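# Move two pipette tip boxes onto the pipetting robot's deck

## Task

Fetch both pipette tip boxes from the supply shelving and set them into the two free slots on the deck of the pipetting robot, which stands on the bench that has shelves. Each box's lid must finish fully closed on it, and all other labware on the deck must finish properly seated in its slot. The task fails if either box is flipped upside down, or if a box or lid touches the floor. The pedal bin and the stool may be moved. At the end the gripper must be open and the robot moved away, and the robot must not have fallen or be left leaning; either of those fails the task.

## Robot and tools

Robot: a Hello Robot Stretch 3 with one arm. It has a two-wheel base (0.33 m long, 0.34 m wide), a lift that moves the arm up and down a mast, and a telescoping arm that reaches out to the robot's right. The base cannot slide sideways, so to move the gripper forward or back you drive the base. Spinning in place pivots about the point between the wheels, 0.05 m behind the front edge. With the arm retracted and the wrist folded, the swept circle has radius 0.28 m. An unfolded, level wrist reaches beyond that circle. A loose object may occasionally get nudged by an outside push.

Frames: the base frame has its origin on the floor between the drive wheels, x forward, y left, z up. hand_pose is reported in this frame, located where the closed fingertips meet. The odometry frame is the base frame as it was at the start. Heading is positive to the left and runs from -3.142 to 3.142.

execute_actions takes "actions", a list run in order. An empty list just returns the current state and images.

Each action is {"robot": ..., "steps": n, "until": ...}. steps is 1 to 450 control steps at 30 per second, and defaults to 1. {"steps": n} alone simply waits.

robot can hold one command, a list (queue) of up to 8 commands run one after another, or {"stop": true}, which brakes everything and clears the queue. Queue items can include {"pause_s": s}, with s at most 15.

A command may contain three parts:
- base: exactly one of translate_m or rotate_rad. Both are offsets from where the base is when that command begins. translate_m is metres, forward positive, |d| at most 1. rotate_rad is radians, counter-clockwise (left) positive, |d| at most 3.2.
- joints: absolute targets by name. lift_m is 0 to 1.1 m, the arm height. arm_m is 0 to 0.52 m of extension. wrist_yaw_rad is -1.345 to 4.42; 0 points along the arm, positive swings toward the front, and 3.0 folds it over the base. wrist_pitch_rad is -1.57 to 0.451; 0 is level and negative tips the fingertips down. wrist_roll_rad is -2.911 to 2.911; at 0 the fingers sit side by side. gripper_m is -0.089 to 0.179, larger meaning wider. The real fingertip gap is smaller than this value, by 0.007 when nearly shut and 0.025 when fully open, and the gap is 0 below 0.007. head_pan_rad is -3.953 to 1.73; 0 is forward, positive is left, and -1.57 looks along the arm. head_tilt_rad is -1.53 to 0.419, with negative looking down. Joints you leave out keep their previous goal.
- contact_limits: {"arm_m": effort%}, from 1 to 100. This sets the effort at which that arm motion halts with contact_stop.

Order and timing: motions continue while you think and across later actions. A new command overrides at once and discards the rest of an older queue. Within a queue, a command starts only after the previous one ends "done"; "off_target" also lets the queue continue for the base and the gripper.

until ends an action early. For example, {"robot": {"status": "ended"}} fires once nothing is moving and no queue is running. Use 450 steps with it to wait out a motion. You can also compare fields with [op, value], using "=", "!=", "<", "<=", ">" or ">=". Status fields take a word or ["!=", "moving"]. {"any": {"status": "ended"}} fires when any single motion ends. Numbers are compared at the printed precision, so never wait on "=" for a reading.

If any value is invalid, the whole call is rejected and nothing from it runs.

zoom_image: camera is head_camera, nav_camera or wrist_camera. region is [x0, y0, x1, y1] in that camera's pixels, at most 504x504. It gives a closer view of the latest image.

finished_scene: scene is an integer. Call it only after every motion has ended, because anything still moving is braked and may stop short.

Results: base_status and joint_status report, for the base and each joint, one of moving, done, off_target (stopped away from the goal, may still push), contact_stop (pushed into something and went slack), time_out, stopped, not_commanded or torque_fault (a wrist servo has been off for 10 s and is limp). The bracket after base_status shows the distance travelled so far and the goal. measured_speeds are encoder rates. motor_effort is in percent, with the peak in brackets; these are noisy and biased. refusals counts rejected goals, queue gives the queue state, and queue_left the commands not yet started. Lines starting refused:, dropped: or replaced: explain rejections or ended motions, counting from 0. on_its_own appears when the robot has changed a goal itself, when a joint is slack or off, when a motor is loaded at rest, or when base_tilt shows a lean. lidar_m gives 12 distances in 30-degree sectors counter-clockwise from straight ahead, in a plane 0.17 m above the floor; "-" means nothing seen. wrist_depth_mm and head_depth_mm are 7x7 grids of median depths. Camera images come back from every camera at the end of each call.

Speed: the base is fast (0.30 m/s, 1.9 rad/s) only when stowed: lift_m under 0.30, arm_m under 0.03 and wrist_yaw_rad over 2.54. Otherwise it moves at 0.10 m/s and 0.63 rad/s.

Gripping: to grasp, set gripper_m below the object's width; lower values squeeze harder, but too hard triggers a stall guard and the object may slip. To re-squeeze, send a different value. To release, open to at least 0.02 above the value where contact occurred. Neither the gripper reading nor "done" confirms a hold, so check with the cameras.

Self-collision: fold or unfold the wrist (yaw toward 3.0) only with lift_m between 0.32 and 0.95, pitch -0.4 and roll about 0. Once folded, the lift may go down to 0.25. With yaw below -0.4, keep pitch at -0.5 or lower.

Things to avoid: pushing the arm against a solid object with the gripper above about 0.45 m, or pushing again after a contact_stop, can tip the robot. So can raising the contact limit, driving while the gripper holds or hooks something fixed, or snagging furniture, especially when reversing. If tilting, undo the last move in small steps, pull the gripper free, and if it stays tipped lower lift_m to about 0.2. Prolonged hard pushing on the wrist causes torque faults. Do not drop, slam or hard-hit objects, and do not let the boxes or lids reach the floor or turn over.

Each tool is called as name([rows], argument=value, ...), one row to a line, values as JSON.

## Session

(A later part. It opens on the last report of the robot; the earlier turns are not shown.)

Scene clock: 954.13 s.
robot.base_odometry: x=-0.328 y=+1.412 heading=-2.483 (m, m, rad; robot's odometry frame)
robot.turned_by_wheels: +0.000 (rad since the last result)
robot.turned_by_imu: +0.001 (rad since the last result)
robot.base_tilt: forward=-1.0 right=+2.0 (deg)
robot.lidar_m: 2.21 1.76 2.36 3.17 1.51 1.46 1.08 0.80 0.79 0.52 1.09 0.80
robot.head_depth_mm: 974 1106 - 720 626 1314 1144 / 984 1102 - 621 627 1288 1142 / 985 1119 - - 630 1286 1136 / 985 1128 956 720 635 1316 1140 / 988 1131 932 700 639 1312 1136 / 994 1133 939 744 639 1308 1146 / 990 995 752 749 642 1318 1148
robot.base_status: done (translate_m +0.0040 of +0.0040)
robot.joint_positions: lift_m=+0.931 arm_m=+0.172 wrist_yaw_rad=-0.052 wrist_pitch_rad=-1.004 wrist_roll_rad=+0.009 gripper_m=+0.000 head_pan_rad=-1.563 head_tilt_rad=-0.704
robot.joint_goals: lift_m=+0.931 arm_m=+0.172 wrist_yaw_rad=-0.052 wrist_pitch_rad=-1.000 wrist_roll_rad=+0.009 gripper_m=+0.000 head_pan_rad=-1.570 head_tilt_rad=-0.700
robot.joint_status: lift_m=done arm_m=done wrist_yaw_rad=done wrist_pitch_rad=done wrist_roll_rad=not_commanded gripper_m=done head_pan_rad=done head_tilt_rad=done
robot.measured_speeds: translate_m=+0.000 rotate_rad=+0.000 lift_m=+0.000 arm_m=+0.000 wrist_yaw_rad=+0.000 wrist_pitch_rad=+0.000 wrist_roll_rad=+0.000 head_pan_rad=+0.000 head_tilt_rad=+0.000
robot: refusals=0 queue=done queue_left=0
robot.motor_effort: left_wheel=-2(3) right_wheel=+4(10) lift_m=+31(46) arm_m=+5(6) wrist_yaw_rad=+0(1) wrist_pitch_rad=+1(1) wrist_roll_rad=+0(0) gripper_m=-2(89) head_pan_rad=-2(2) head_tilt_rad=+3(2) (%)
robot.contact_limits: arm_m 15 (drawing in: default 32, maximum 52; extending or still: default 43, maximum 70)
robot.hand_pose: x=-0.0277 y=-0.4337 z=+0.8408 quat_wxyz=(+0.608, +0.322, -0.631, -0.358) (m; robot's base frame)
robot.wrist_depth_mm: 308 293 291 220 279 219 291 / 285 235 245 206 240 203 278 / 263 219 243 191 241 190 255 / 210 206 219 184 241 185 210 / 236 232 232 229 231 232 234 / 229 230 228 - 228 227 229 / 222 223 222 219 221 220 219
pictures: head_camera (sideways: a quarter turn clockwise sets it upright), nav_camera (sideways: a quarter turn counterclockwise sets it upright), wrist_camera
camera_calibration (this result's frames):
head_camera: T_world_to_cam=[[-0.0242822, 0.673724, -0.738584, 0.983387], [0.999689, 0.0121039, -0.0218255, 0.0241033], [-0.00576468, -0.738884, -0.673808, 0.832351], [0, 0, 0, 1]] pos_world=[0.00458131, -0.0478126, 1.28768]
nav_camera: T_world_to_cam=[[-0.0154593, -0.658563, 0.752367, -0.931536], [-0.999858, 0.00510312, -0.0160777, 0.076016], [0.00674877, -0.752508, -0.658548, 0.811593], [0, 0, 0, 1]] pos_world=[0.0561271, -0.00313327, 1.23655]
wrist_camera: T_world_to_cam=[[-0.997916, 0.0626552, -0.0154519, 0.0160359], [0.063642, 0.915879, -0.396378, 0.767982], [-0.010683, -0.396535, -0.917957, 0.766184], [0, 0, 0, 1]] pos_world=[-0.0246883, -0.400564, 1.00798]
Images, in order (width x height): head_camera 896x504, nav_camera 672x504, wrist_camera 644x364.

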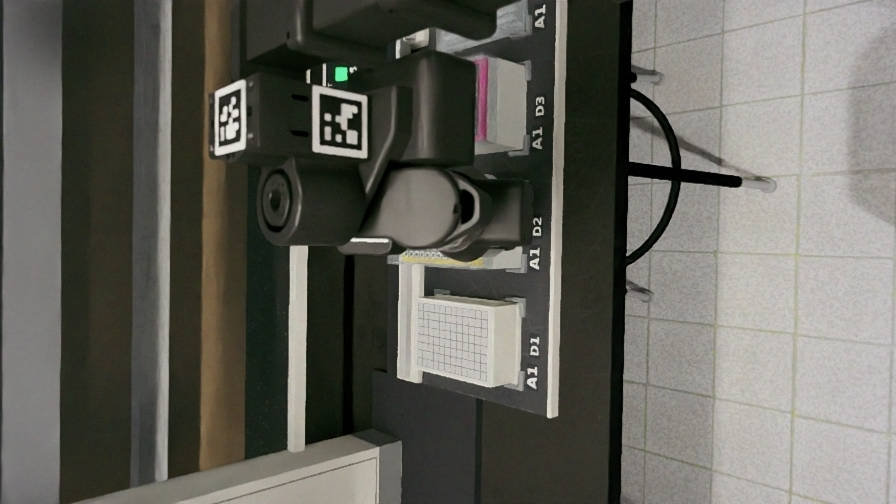

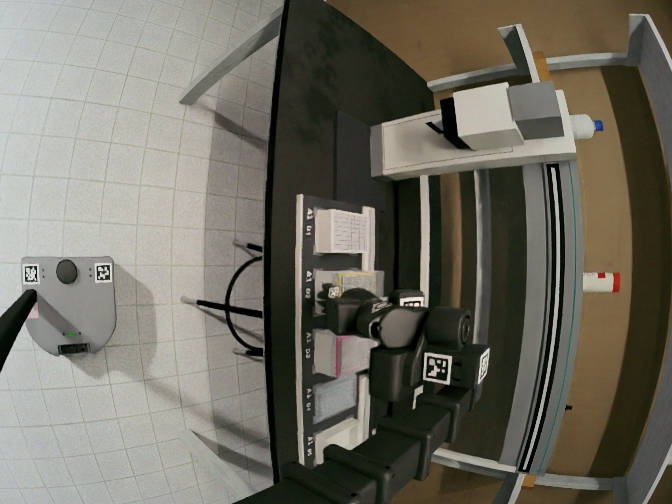

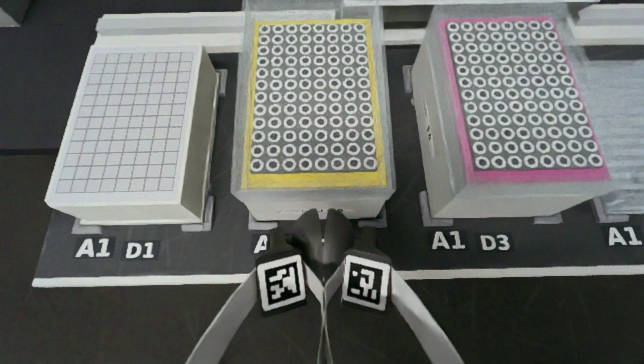

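execute_actions([
  {"robot":{"joints":{"arm_m":0.181},"contact_limits":{"arm_m":12}},"steps":100,"until":{"robot":{"status":"ended"}}},
  {"steps":8},
])

zoom_image(camera="wrist_camera", region=[200, 0, 440, 260])

Scene clock: 957.67 s.
robot.base_odometry: x=-0.328 y=+1.412 heading=-2.483 (m, m, rad; robot's odometry frame)
robot.turned_by_wheels: +0.000 (rad since the last result)
robot.turned_by_imu: +0.000 (rad since the last result)
robot.base_tilt: forward=-1.1 right=+1.9 (deg)
robot.lidar_m: 2.21 1.77 2.35 3.17 1.51 1.47 1.08 0.80 0.79 0.52 1.09 0.80
robot.head_depth_mm: 979 1091 - 719 625 1318 1146 / 981 1101 - 630 628 1284 1148 / 986 1116 - - 630 1287 1143 / 985 1127 955 722 633 1310 1143 / 989 1129 938 701 638 1315 1142 / 989 1137 935 742 642 1311 1140 / 999 998 754 745 644 1315 1141
robot.base_status: done (translate_m +0.0040 of +0.0040)
robot.joint_positions: lift_m=+0.931 arm_m=+0.181 wrist_yaw_rad=-0.052 wrist_pitch_rad=-1.004 wrist_roll_rad=+0.009 gripper_m=+0.000 head_pan_rad=-1.563 head_tilt_rad=-0.704
robot.joint_goals: lift_m=+0.931 arm_m=+0.181 wrist_yaw_rad=-0.052 wrist_pitch_rad=-1.000 wrist_roll_rad=+0.009 gripper_m=+0.000 head_pan_rad=-1.570 head_tilt_rad=-0.700
robot.joint_status: lift_m=done arm_m=done wrist_yaw_rad=done wrist_pitch_rad=done wrist_roll_rad=not_commanded gripper_m=done head_pan_rad=done head_tilt_rad=done
robot.measured_speeds: translate_m=+0.000 rotate_rad=+0.000 lift_m=+0.000 arm_m=+0.000 wrist_yaw_rad=+0.000 wrist_pitch_rad=+0.000 wrist_roll_rad=+0.000 head_pan_rad=+0.000 head_tilt_rad=+0.000
robot: refusals=0 queue=done queue_left=0
robot.motor_effort: left_wheel=-2(2) right_wheel=+3(3) lift_m=+31(31) arm_m=+5(9) wrist_yaw_rad=+0(0) wrist_pitch_rad=+1(1) wrist_roll_rad=+0(0) gripper_m=-2(3) head_pan_rad=-1(2) head_tilt_rad=+2(3) (%)
robot.contact_limits: arm_m 12 (drawing in: default 32, maximum 52; extending or still: default 43, maximum 70)
robot.hand_pose: x=-0.0277 y=-0.4427 z=+0.8408 quat_wxyz=(+0.608, +0.322, -0.631, -0.358) (m; robot's base frame)
robot.wrist_depth_mm: 305 291 288 256 263 252 288 / 287 233 245 205 241 203 280 / 264 218 244 191 246 191 257 / 207 205 218 182 236 182 183 / 231 230 233 202 230 227 230 / 225 227 224 - 227 224 226 / 223 220 221 219 222 221 220
pictures: head_camera (sideways: a quarter turn clockwise sets it upright), nav_camera (sideways: a quarter turn counterclockwise sets it upright), wrist_camera
camera_calibration (this result's frames):
head_camera: T_world_to_cam=[[-0.0242824, 0.673724, -0.738584, 0.983387], [0.999689, 0.0121041, -0.0218255, 0.0241033], [-0.0057645, -0.738884, -0.673808, 0.83235], [0, 0, 0, 1]] pos_world=[0.00458132, -0.0478126, 1.28768]
nav_camera: T_world_to_cam=[[-0.0154591, -0.658563, 0.752367, -0.931537], [-0.999858, 0.00510288, -0.0160777, 0.076016], [0.00674895, -0.752508, -0.658548, 0.811592], [0, 0, 0, 1]] pos_world=[0.0561271, -0.00313327, 1.23655]
wrist_camera: T_world_to_cam=[[-0.997916, 0.062655, -0.0154518, 0.0165994], [0.0636418, 0.915879, -0.396378, 0.776222], [-0.0106831, -0.396535, -0.917957, 0.762617], [0, 0, 0, 1]] pos_world=[-0.0246883, -0.409561, 1.00798]
Images, in order (width x height): head_camera 896x504, nav_camera 672x504, wrist_camera 644x364.

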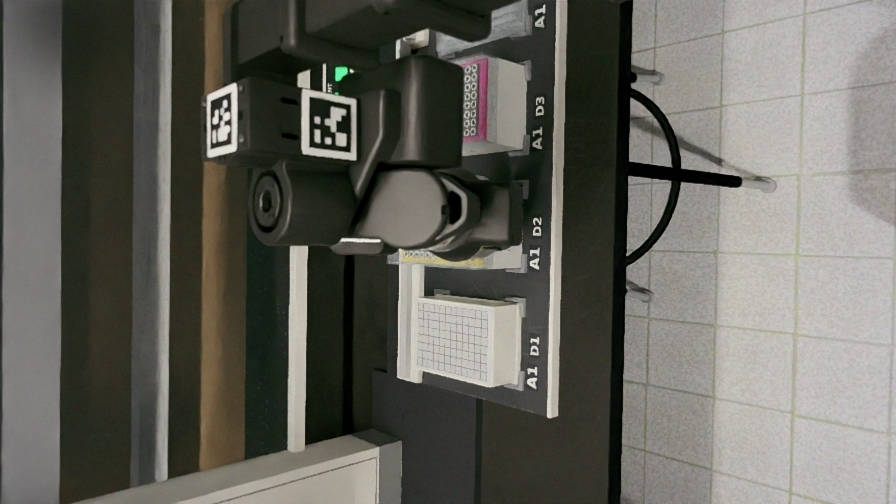

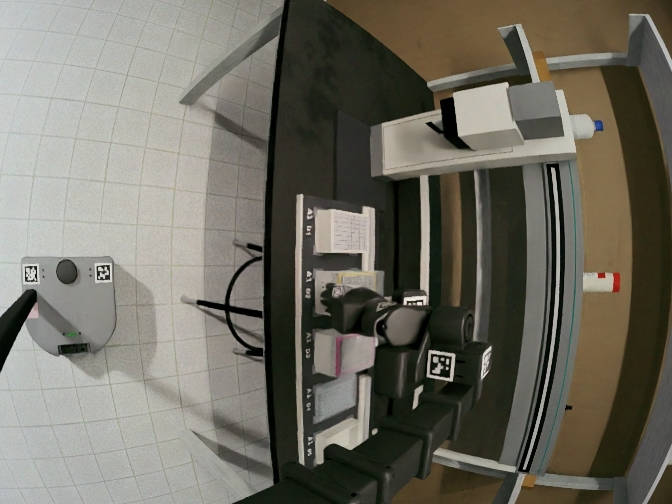

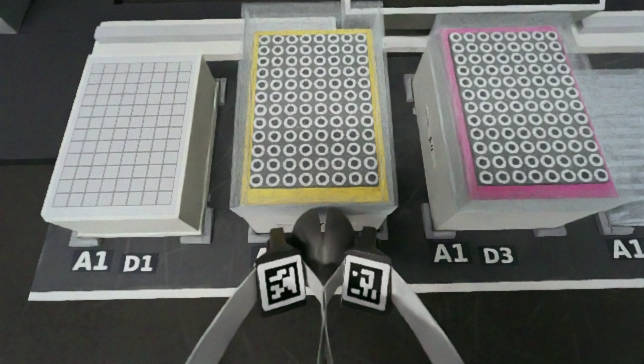

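Region (200, 0, 440, 260) of wrist_camera's 644x364 image, scaled by 1.938; it fills the left 465 columns of this view, and the rest is white.

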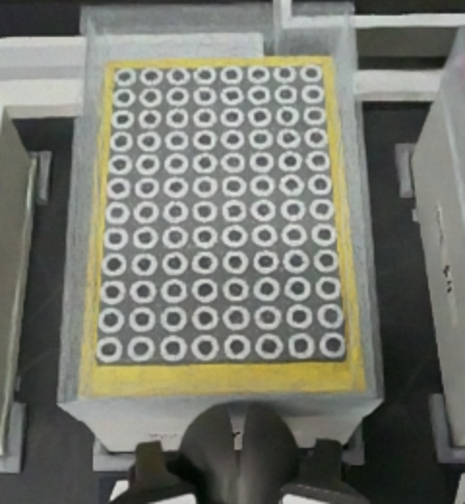

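execute_actions([
  {"robot":{"joints":{"arm_m":0.184},"contact_limits":{"arm_m":12}},"steps":100,"until":{"robot":{"status":"ended"}}},
  {"steps":8},
])

zoom_image(camera="wrist_camera", region=[200, 0, 440, 260])

Scene clock: 962.13 s.
robot.base_odometry: x=-0.328 y=+1.412 heading=-2.483 (m, m, rad; robot's odometry frame)
robot.turned_by_wheels: +0.000 (rad since the last result)
robot.turned_by_imu: +0.000 (rad since the last result)
robot.base_tilt: forward=-1.1 right=+2.0 (deg)
robot.lidar_m: 2.21 1.77 2.35 3.17 1.51 1.46 1.08 0.80 0.79 0.52 1.10 0.80
robot.head_depth_mm: 981 1095 - 713 625 1313 1142 / 981 1091 - 630 625 1287 1141 / 985 1101 - - 630 1286 1148 / 990 1131 952 730 635 1324 1139 / 990 1127 938 701 639 1311 1146 / 993 1139 933 742 642 1316 1137 / 994 996 753 747 640 1318 1140
robot.base_status: done (translate_m +0.0040 of +0.0040)
robot.joint_positions: lift_m=+0.931 arm_m=+0.184 wrist_yaw_rad=-0.052 wrist_pitch_rad=-1.004 wrist_roll_rad=+0.009 gripper_m=+0.000 head_pan_rad=-1.563 head_tilt_rad=-0.704
robot.joint_goals: lift_m=+0.931 arm_m=+0.184 wrist_yaw_rad=-0.052 wrist_pitch_rad=-1.000 wrist_roll_rad=+0.009 gripper_m=+0.000 head_pan_rad=-1.570 head_tilt_rad=-0.700
robot.joint_status: lift_m=done arm_m=done wrist_yaw_rad=done wrist_pitch_rad=done wrist_roll_rad=not_commanded gripper_m=done head_pan_rad=done head_tilt_rad=done
robot.measured_speeds: translate_m=+0.000 rotate_rad=+0.000 lift_m=+0.000 arm_m=+0.000 wrist_yaw_rad=+0.000 wrist_pitch_rad=+0.000 wrist_roll_rad=+0.000 head_pan_rad=+0.000 head_tilt_rad=+0.000
robot: refusals=0 queue=done queue_left=0
robot.motor_effort: left_wheel=-2(2) right_wheel=+4(3) lift_m=+31(31) arm_m=+5(8) wrist_yaw_rad=+0(0) wrist_pitch_rad=+2(2) wrist_roll_rad=+0(0) gripper_m=-2(2) head_pan_rad=-2(3) head_tilt_rad=+3(3) (%)
robot.contact_limits: arm_m 12 (drawing in: default 32, maximum 52; extending or still: default 43, maximum 70)
robot.hand_pose: x=-0.0277 y=-0.4456 z=+0.8408 quat_wxyz=(+0.608, +0.323, -0.631, -0.358) (m; robot's base frame)
robot.wrist_depth_mm: 306 300 291 254 255 250 284 / 287 234 246 204 244 204 278 / 262 218 242 191 243 191 256 / 207 204 217 182 244 181 181 / 229 221 229 194 230 229 230 / 227 225 225 - 225 226 225 / 222 223 221 221 220 220 221
pictures: head_camera (sideways: a quarter turn clockwise sets it upright), nav_camera (sideways: a quarter turn counterclockwise sets it upright), wrist_camera
camera_calibration (this result's frames):
head_camera: T_world_to_cam=[[-0.0242821, 0.673724, -0.738584, 0.983387], [0.999689, 0.0121037, -0.0218255, 0.0241033], [-0.00576476, -0.738884, -0.673808, 0.83235], [0, 0, 0, 1]] pos_world=[0.0045813, -0.0478126, 1.28768]
nav_camera: T_world_to_cam=[[-0.0154594, -0.658563, 0.752367, -0.931537], [-0.999858, 0.00510324, -0.0160777, 0.076016], [0.00674868, -0.752508, -0.658548, 0.811592], [0, 0, 0, 1]] pos_world=[0.0561271, -0.00313329, 1.23655]
wrist_camera: T_world_to_cam=[[-0.997915, 0.0626585, -0.0154495, 0.0167859], [0.0636467, 0.915973, -0.396159, 0.778764], [-0.0106714, -0.396317, -0.918052, 0.761601], [0, 0, 0, 1]] pos_world=[-0.0246875, -0.412543, 1.00796]
Images, in order (width x height): head_camera 896x504, nav_camera 672x504, wrist_camera 644x364.

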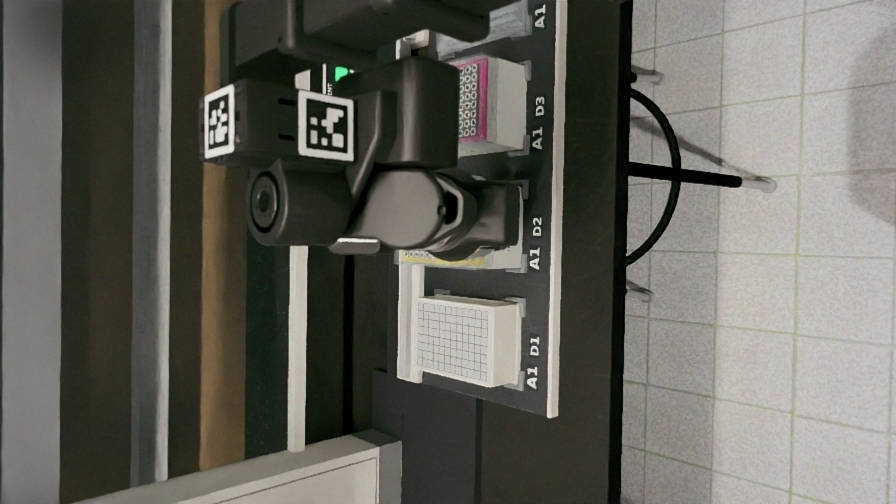

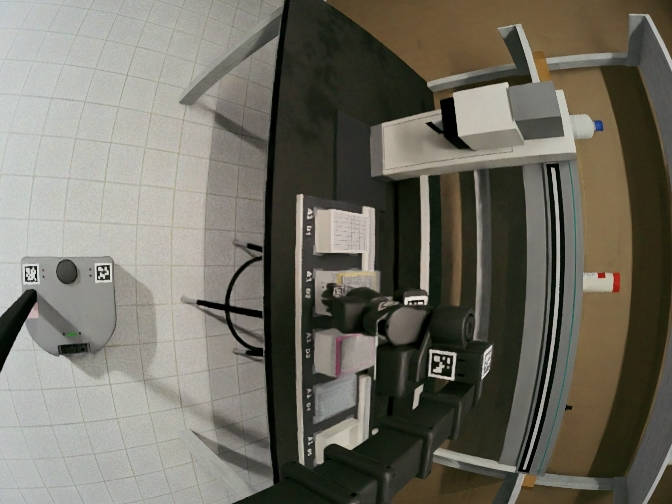

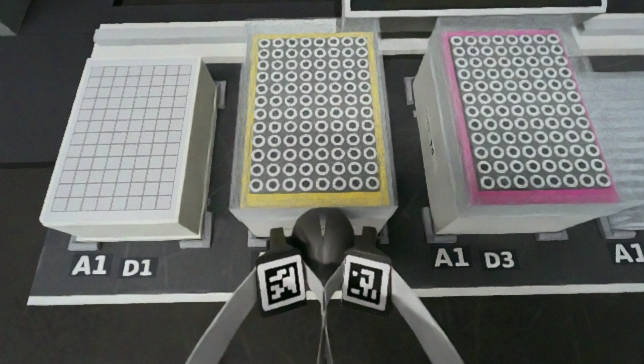

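Region (200, 0, 440, 260) of wrist_camera's 644x364 image, scaled by 1.938; it fills the left 465 columns of this view, and the rest is white.

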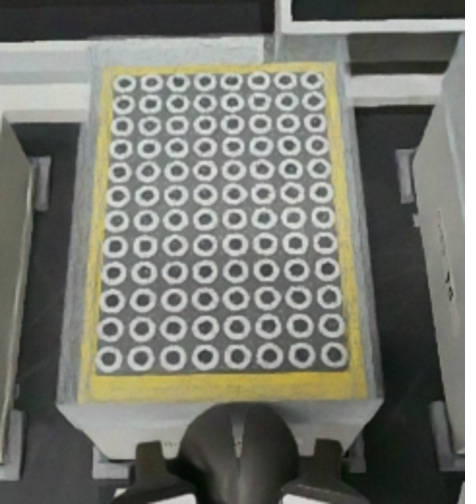

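The cover dropped into place. Retract and verify.

execute_actions([
  {"robot":[{"joints":{"arm_m":0.0}},{"joints":{"lift_m":0.6}}],"steps":400,"until":{"robot":{"status":"ended"}}},
  {"steps":5},
])

zoom_image(camera="head_camera", region=[310, 0, 570, 420])

Scene clock: 971.47 s.
robot.base_odometry: x=-0.328 y=+1.412 heading=-2.483 (m, m, rad; robot's odometry frame)
robot.turned_by_wheels: +0.000 (rad since the last result)
robot.turned_by_imu: +0.001 (rad since the last result)
robot.base_tilt: forward=-1.0 right=+2.0 (deg)
robot.lidar_m: 2.21 1.77 2.35 3.17 1.51 1.46 1.08 0.80 0.79 0.52 1.09 0.80
robot.head_depth_mm: 983 1117 933 744 625 1308 1160 / 985 1119 765 650 627 1282 1190 / 988 1127 870 692 629 1287 1184 / 988 1129 934 670 633 1313 1141 / 989 1131 931 699 638 1308 1140 / 990 1140 936 747 642 1325 1145 / 990 1001 757 743 643 1315 1138
robot.base_status: done (translate_m +0.0040 of +0.0040)
robot.joint_positions: lift_m=+0.600 arm_m=+0.000 wrist_yaw_rad=-0.052 wrist_pitch_rad=-1.004 wrist_roll_rad=+0.009 gripper_m=+0.000 head_pan_rad=-1.563 head_tilt_rad=-0.704
robot.joint_goals: lift_m=+0.600 arm_m=+0.000 wrist_yaw_rad=-0.052 wrist_pitch_rad=-1.000 wrist_roll_rad=+0.009 gripper_m=+0.000 head_pan_rad=-1.570 head_tilt_rad=-0.700
robot.joint_status: lift_m=done arm_m=done wrist_yaw_rad=done wrist_pitch_rad=done wrist_roll_rad=not_commanded gripper_m=done head_pan_rad=done head_tilt_rad=done
robot.measured_speeds: translate_m=+0.000 rotate_rad=+0.000 lift_m=+0.000 arm_m=+0.000 wrist_yaw_rad=+0.000 wrist_pitch_rad=+0.000 wrist_roll_rad=+0.000 head_pan_rad=+0.000 head_tilt_rad=+0.000
robot: refusals=0 queue=done queue_left=0
robot.motor_effort: left_wheel=-2(2) right_wheel=+3(3) lift_m=+31(31) arm_m=-6(5) wrist_yaw_rad=-1(0) wrist_pitch_rad=+2(2) wrist_roll_rad=+0(0) gripper_m=-2(3) head_pan_rad=-3(4) head_tilt_rad=+3(3) (%)
robot.hand_pose: x=-0.0277 y=-0.2623 z=+0.5098 quat_wxyz=(+0.608, +0.323, -0.631, -0.358) (m; robot's base frame)
robot.wrist_depth_mm: 912 869 873 885 869 853 889 / 799 838 801 827 796 805 826 / 772 765 761 771 764 765 755 / 731 717 711 730 736 738 706 / 680 675 688 693 677 684 679 / 644 655 648 - 655 634 638 / 613 607 608 616 613 610 608
pictures: head_camera (sideways: a quarter turn clockwise sets it upright), nav_camera (sideways: a quarter turn counterclockwise sets it upright), wrist_camera
camera_calibration (this result's frames):
head_camera: T_world_to_cam=[[-0.0242822, 0.673716, -0.738591, 0.983396], [0.999689, 0.0121036, -0.0218256, 0.0241033], [-0.00576462, -0.738891, -0.6738, 0.832341], [0, 0, 0, 1]] pos_world=[0.00458131, -0.0478128, 1.28769]
nav_camera: T_world_to_cam=[[-0.0154593, -0.658555, 0.752374, -0.931545], [-0.999858, 0.00510296, -0.0160779, 0.0760162], [0.00674882, -0.752515, -0.65854, 0.811582], [0, 0, 0, 1]] pos_world=[0.0561271, -0.00313395, 1.23655]
wrist_camera: T_world_to_cam=[[-0.997931, 0.0624064, -0.0154489, 0.000149918], [0.0634155, 0.916008, -0.396117, 0.479713], [-0.010569, -0.396277, -0.91807, 0.530384], [0, 0, 0, 1]] pos_world=[-0.0246661, -0.229251, 0.676954]
Images, in order (width x height): head_camera 896x504, nav_camera 672x504, wrist_camera 644x364.

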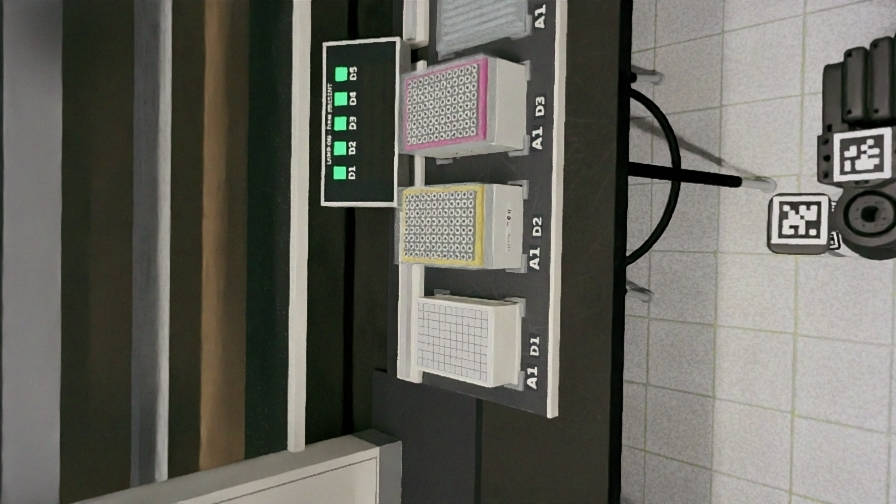

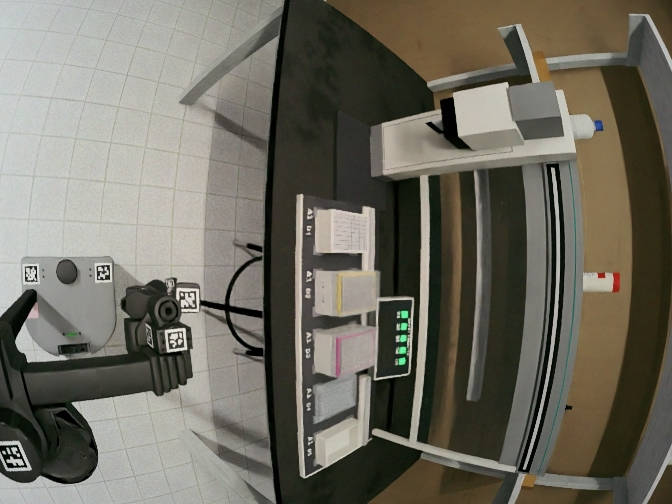

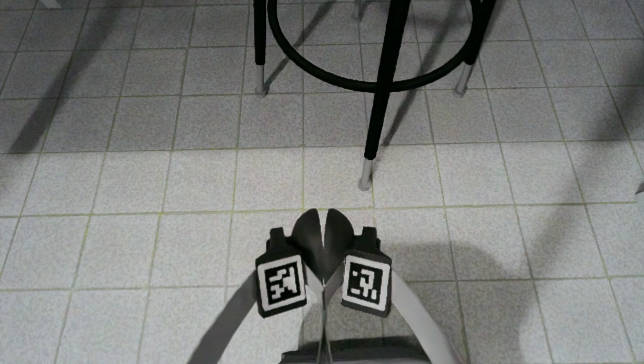

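Region (310, 0, 570, 420) of head_camera's 896x504 image, scaled by 1.200, with more detail than that image has; it fills the left 312 columns of this view, and the rest is white.

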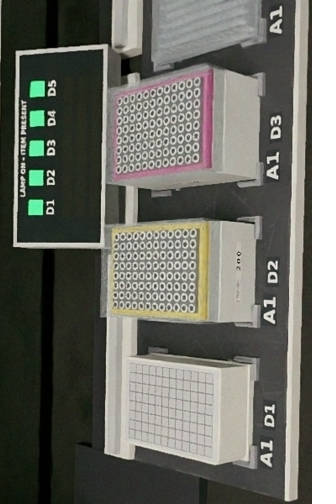

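Both covers are down and all lamps are green.

finished_scene(scene=1)

The scene is finished: the task was done.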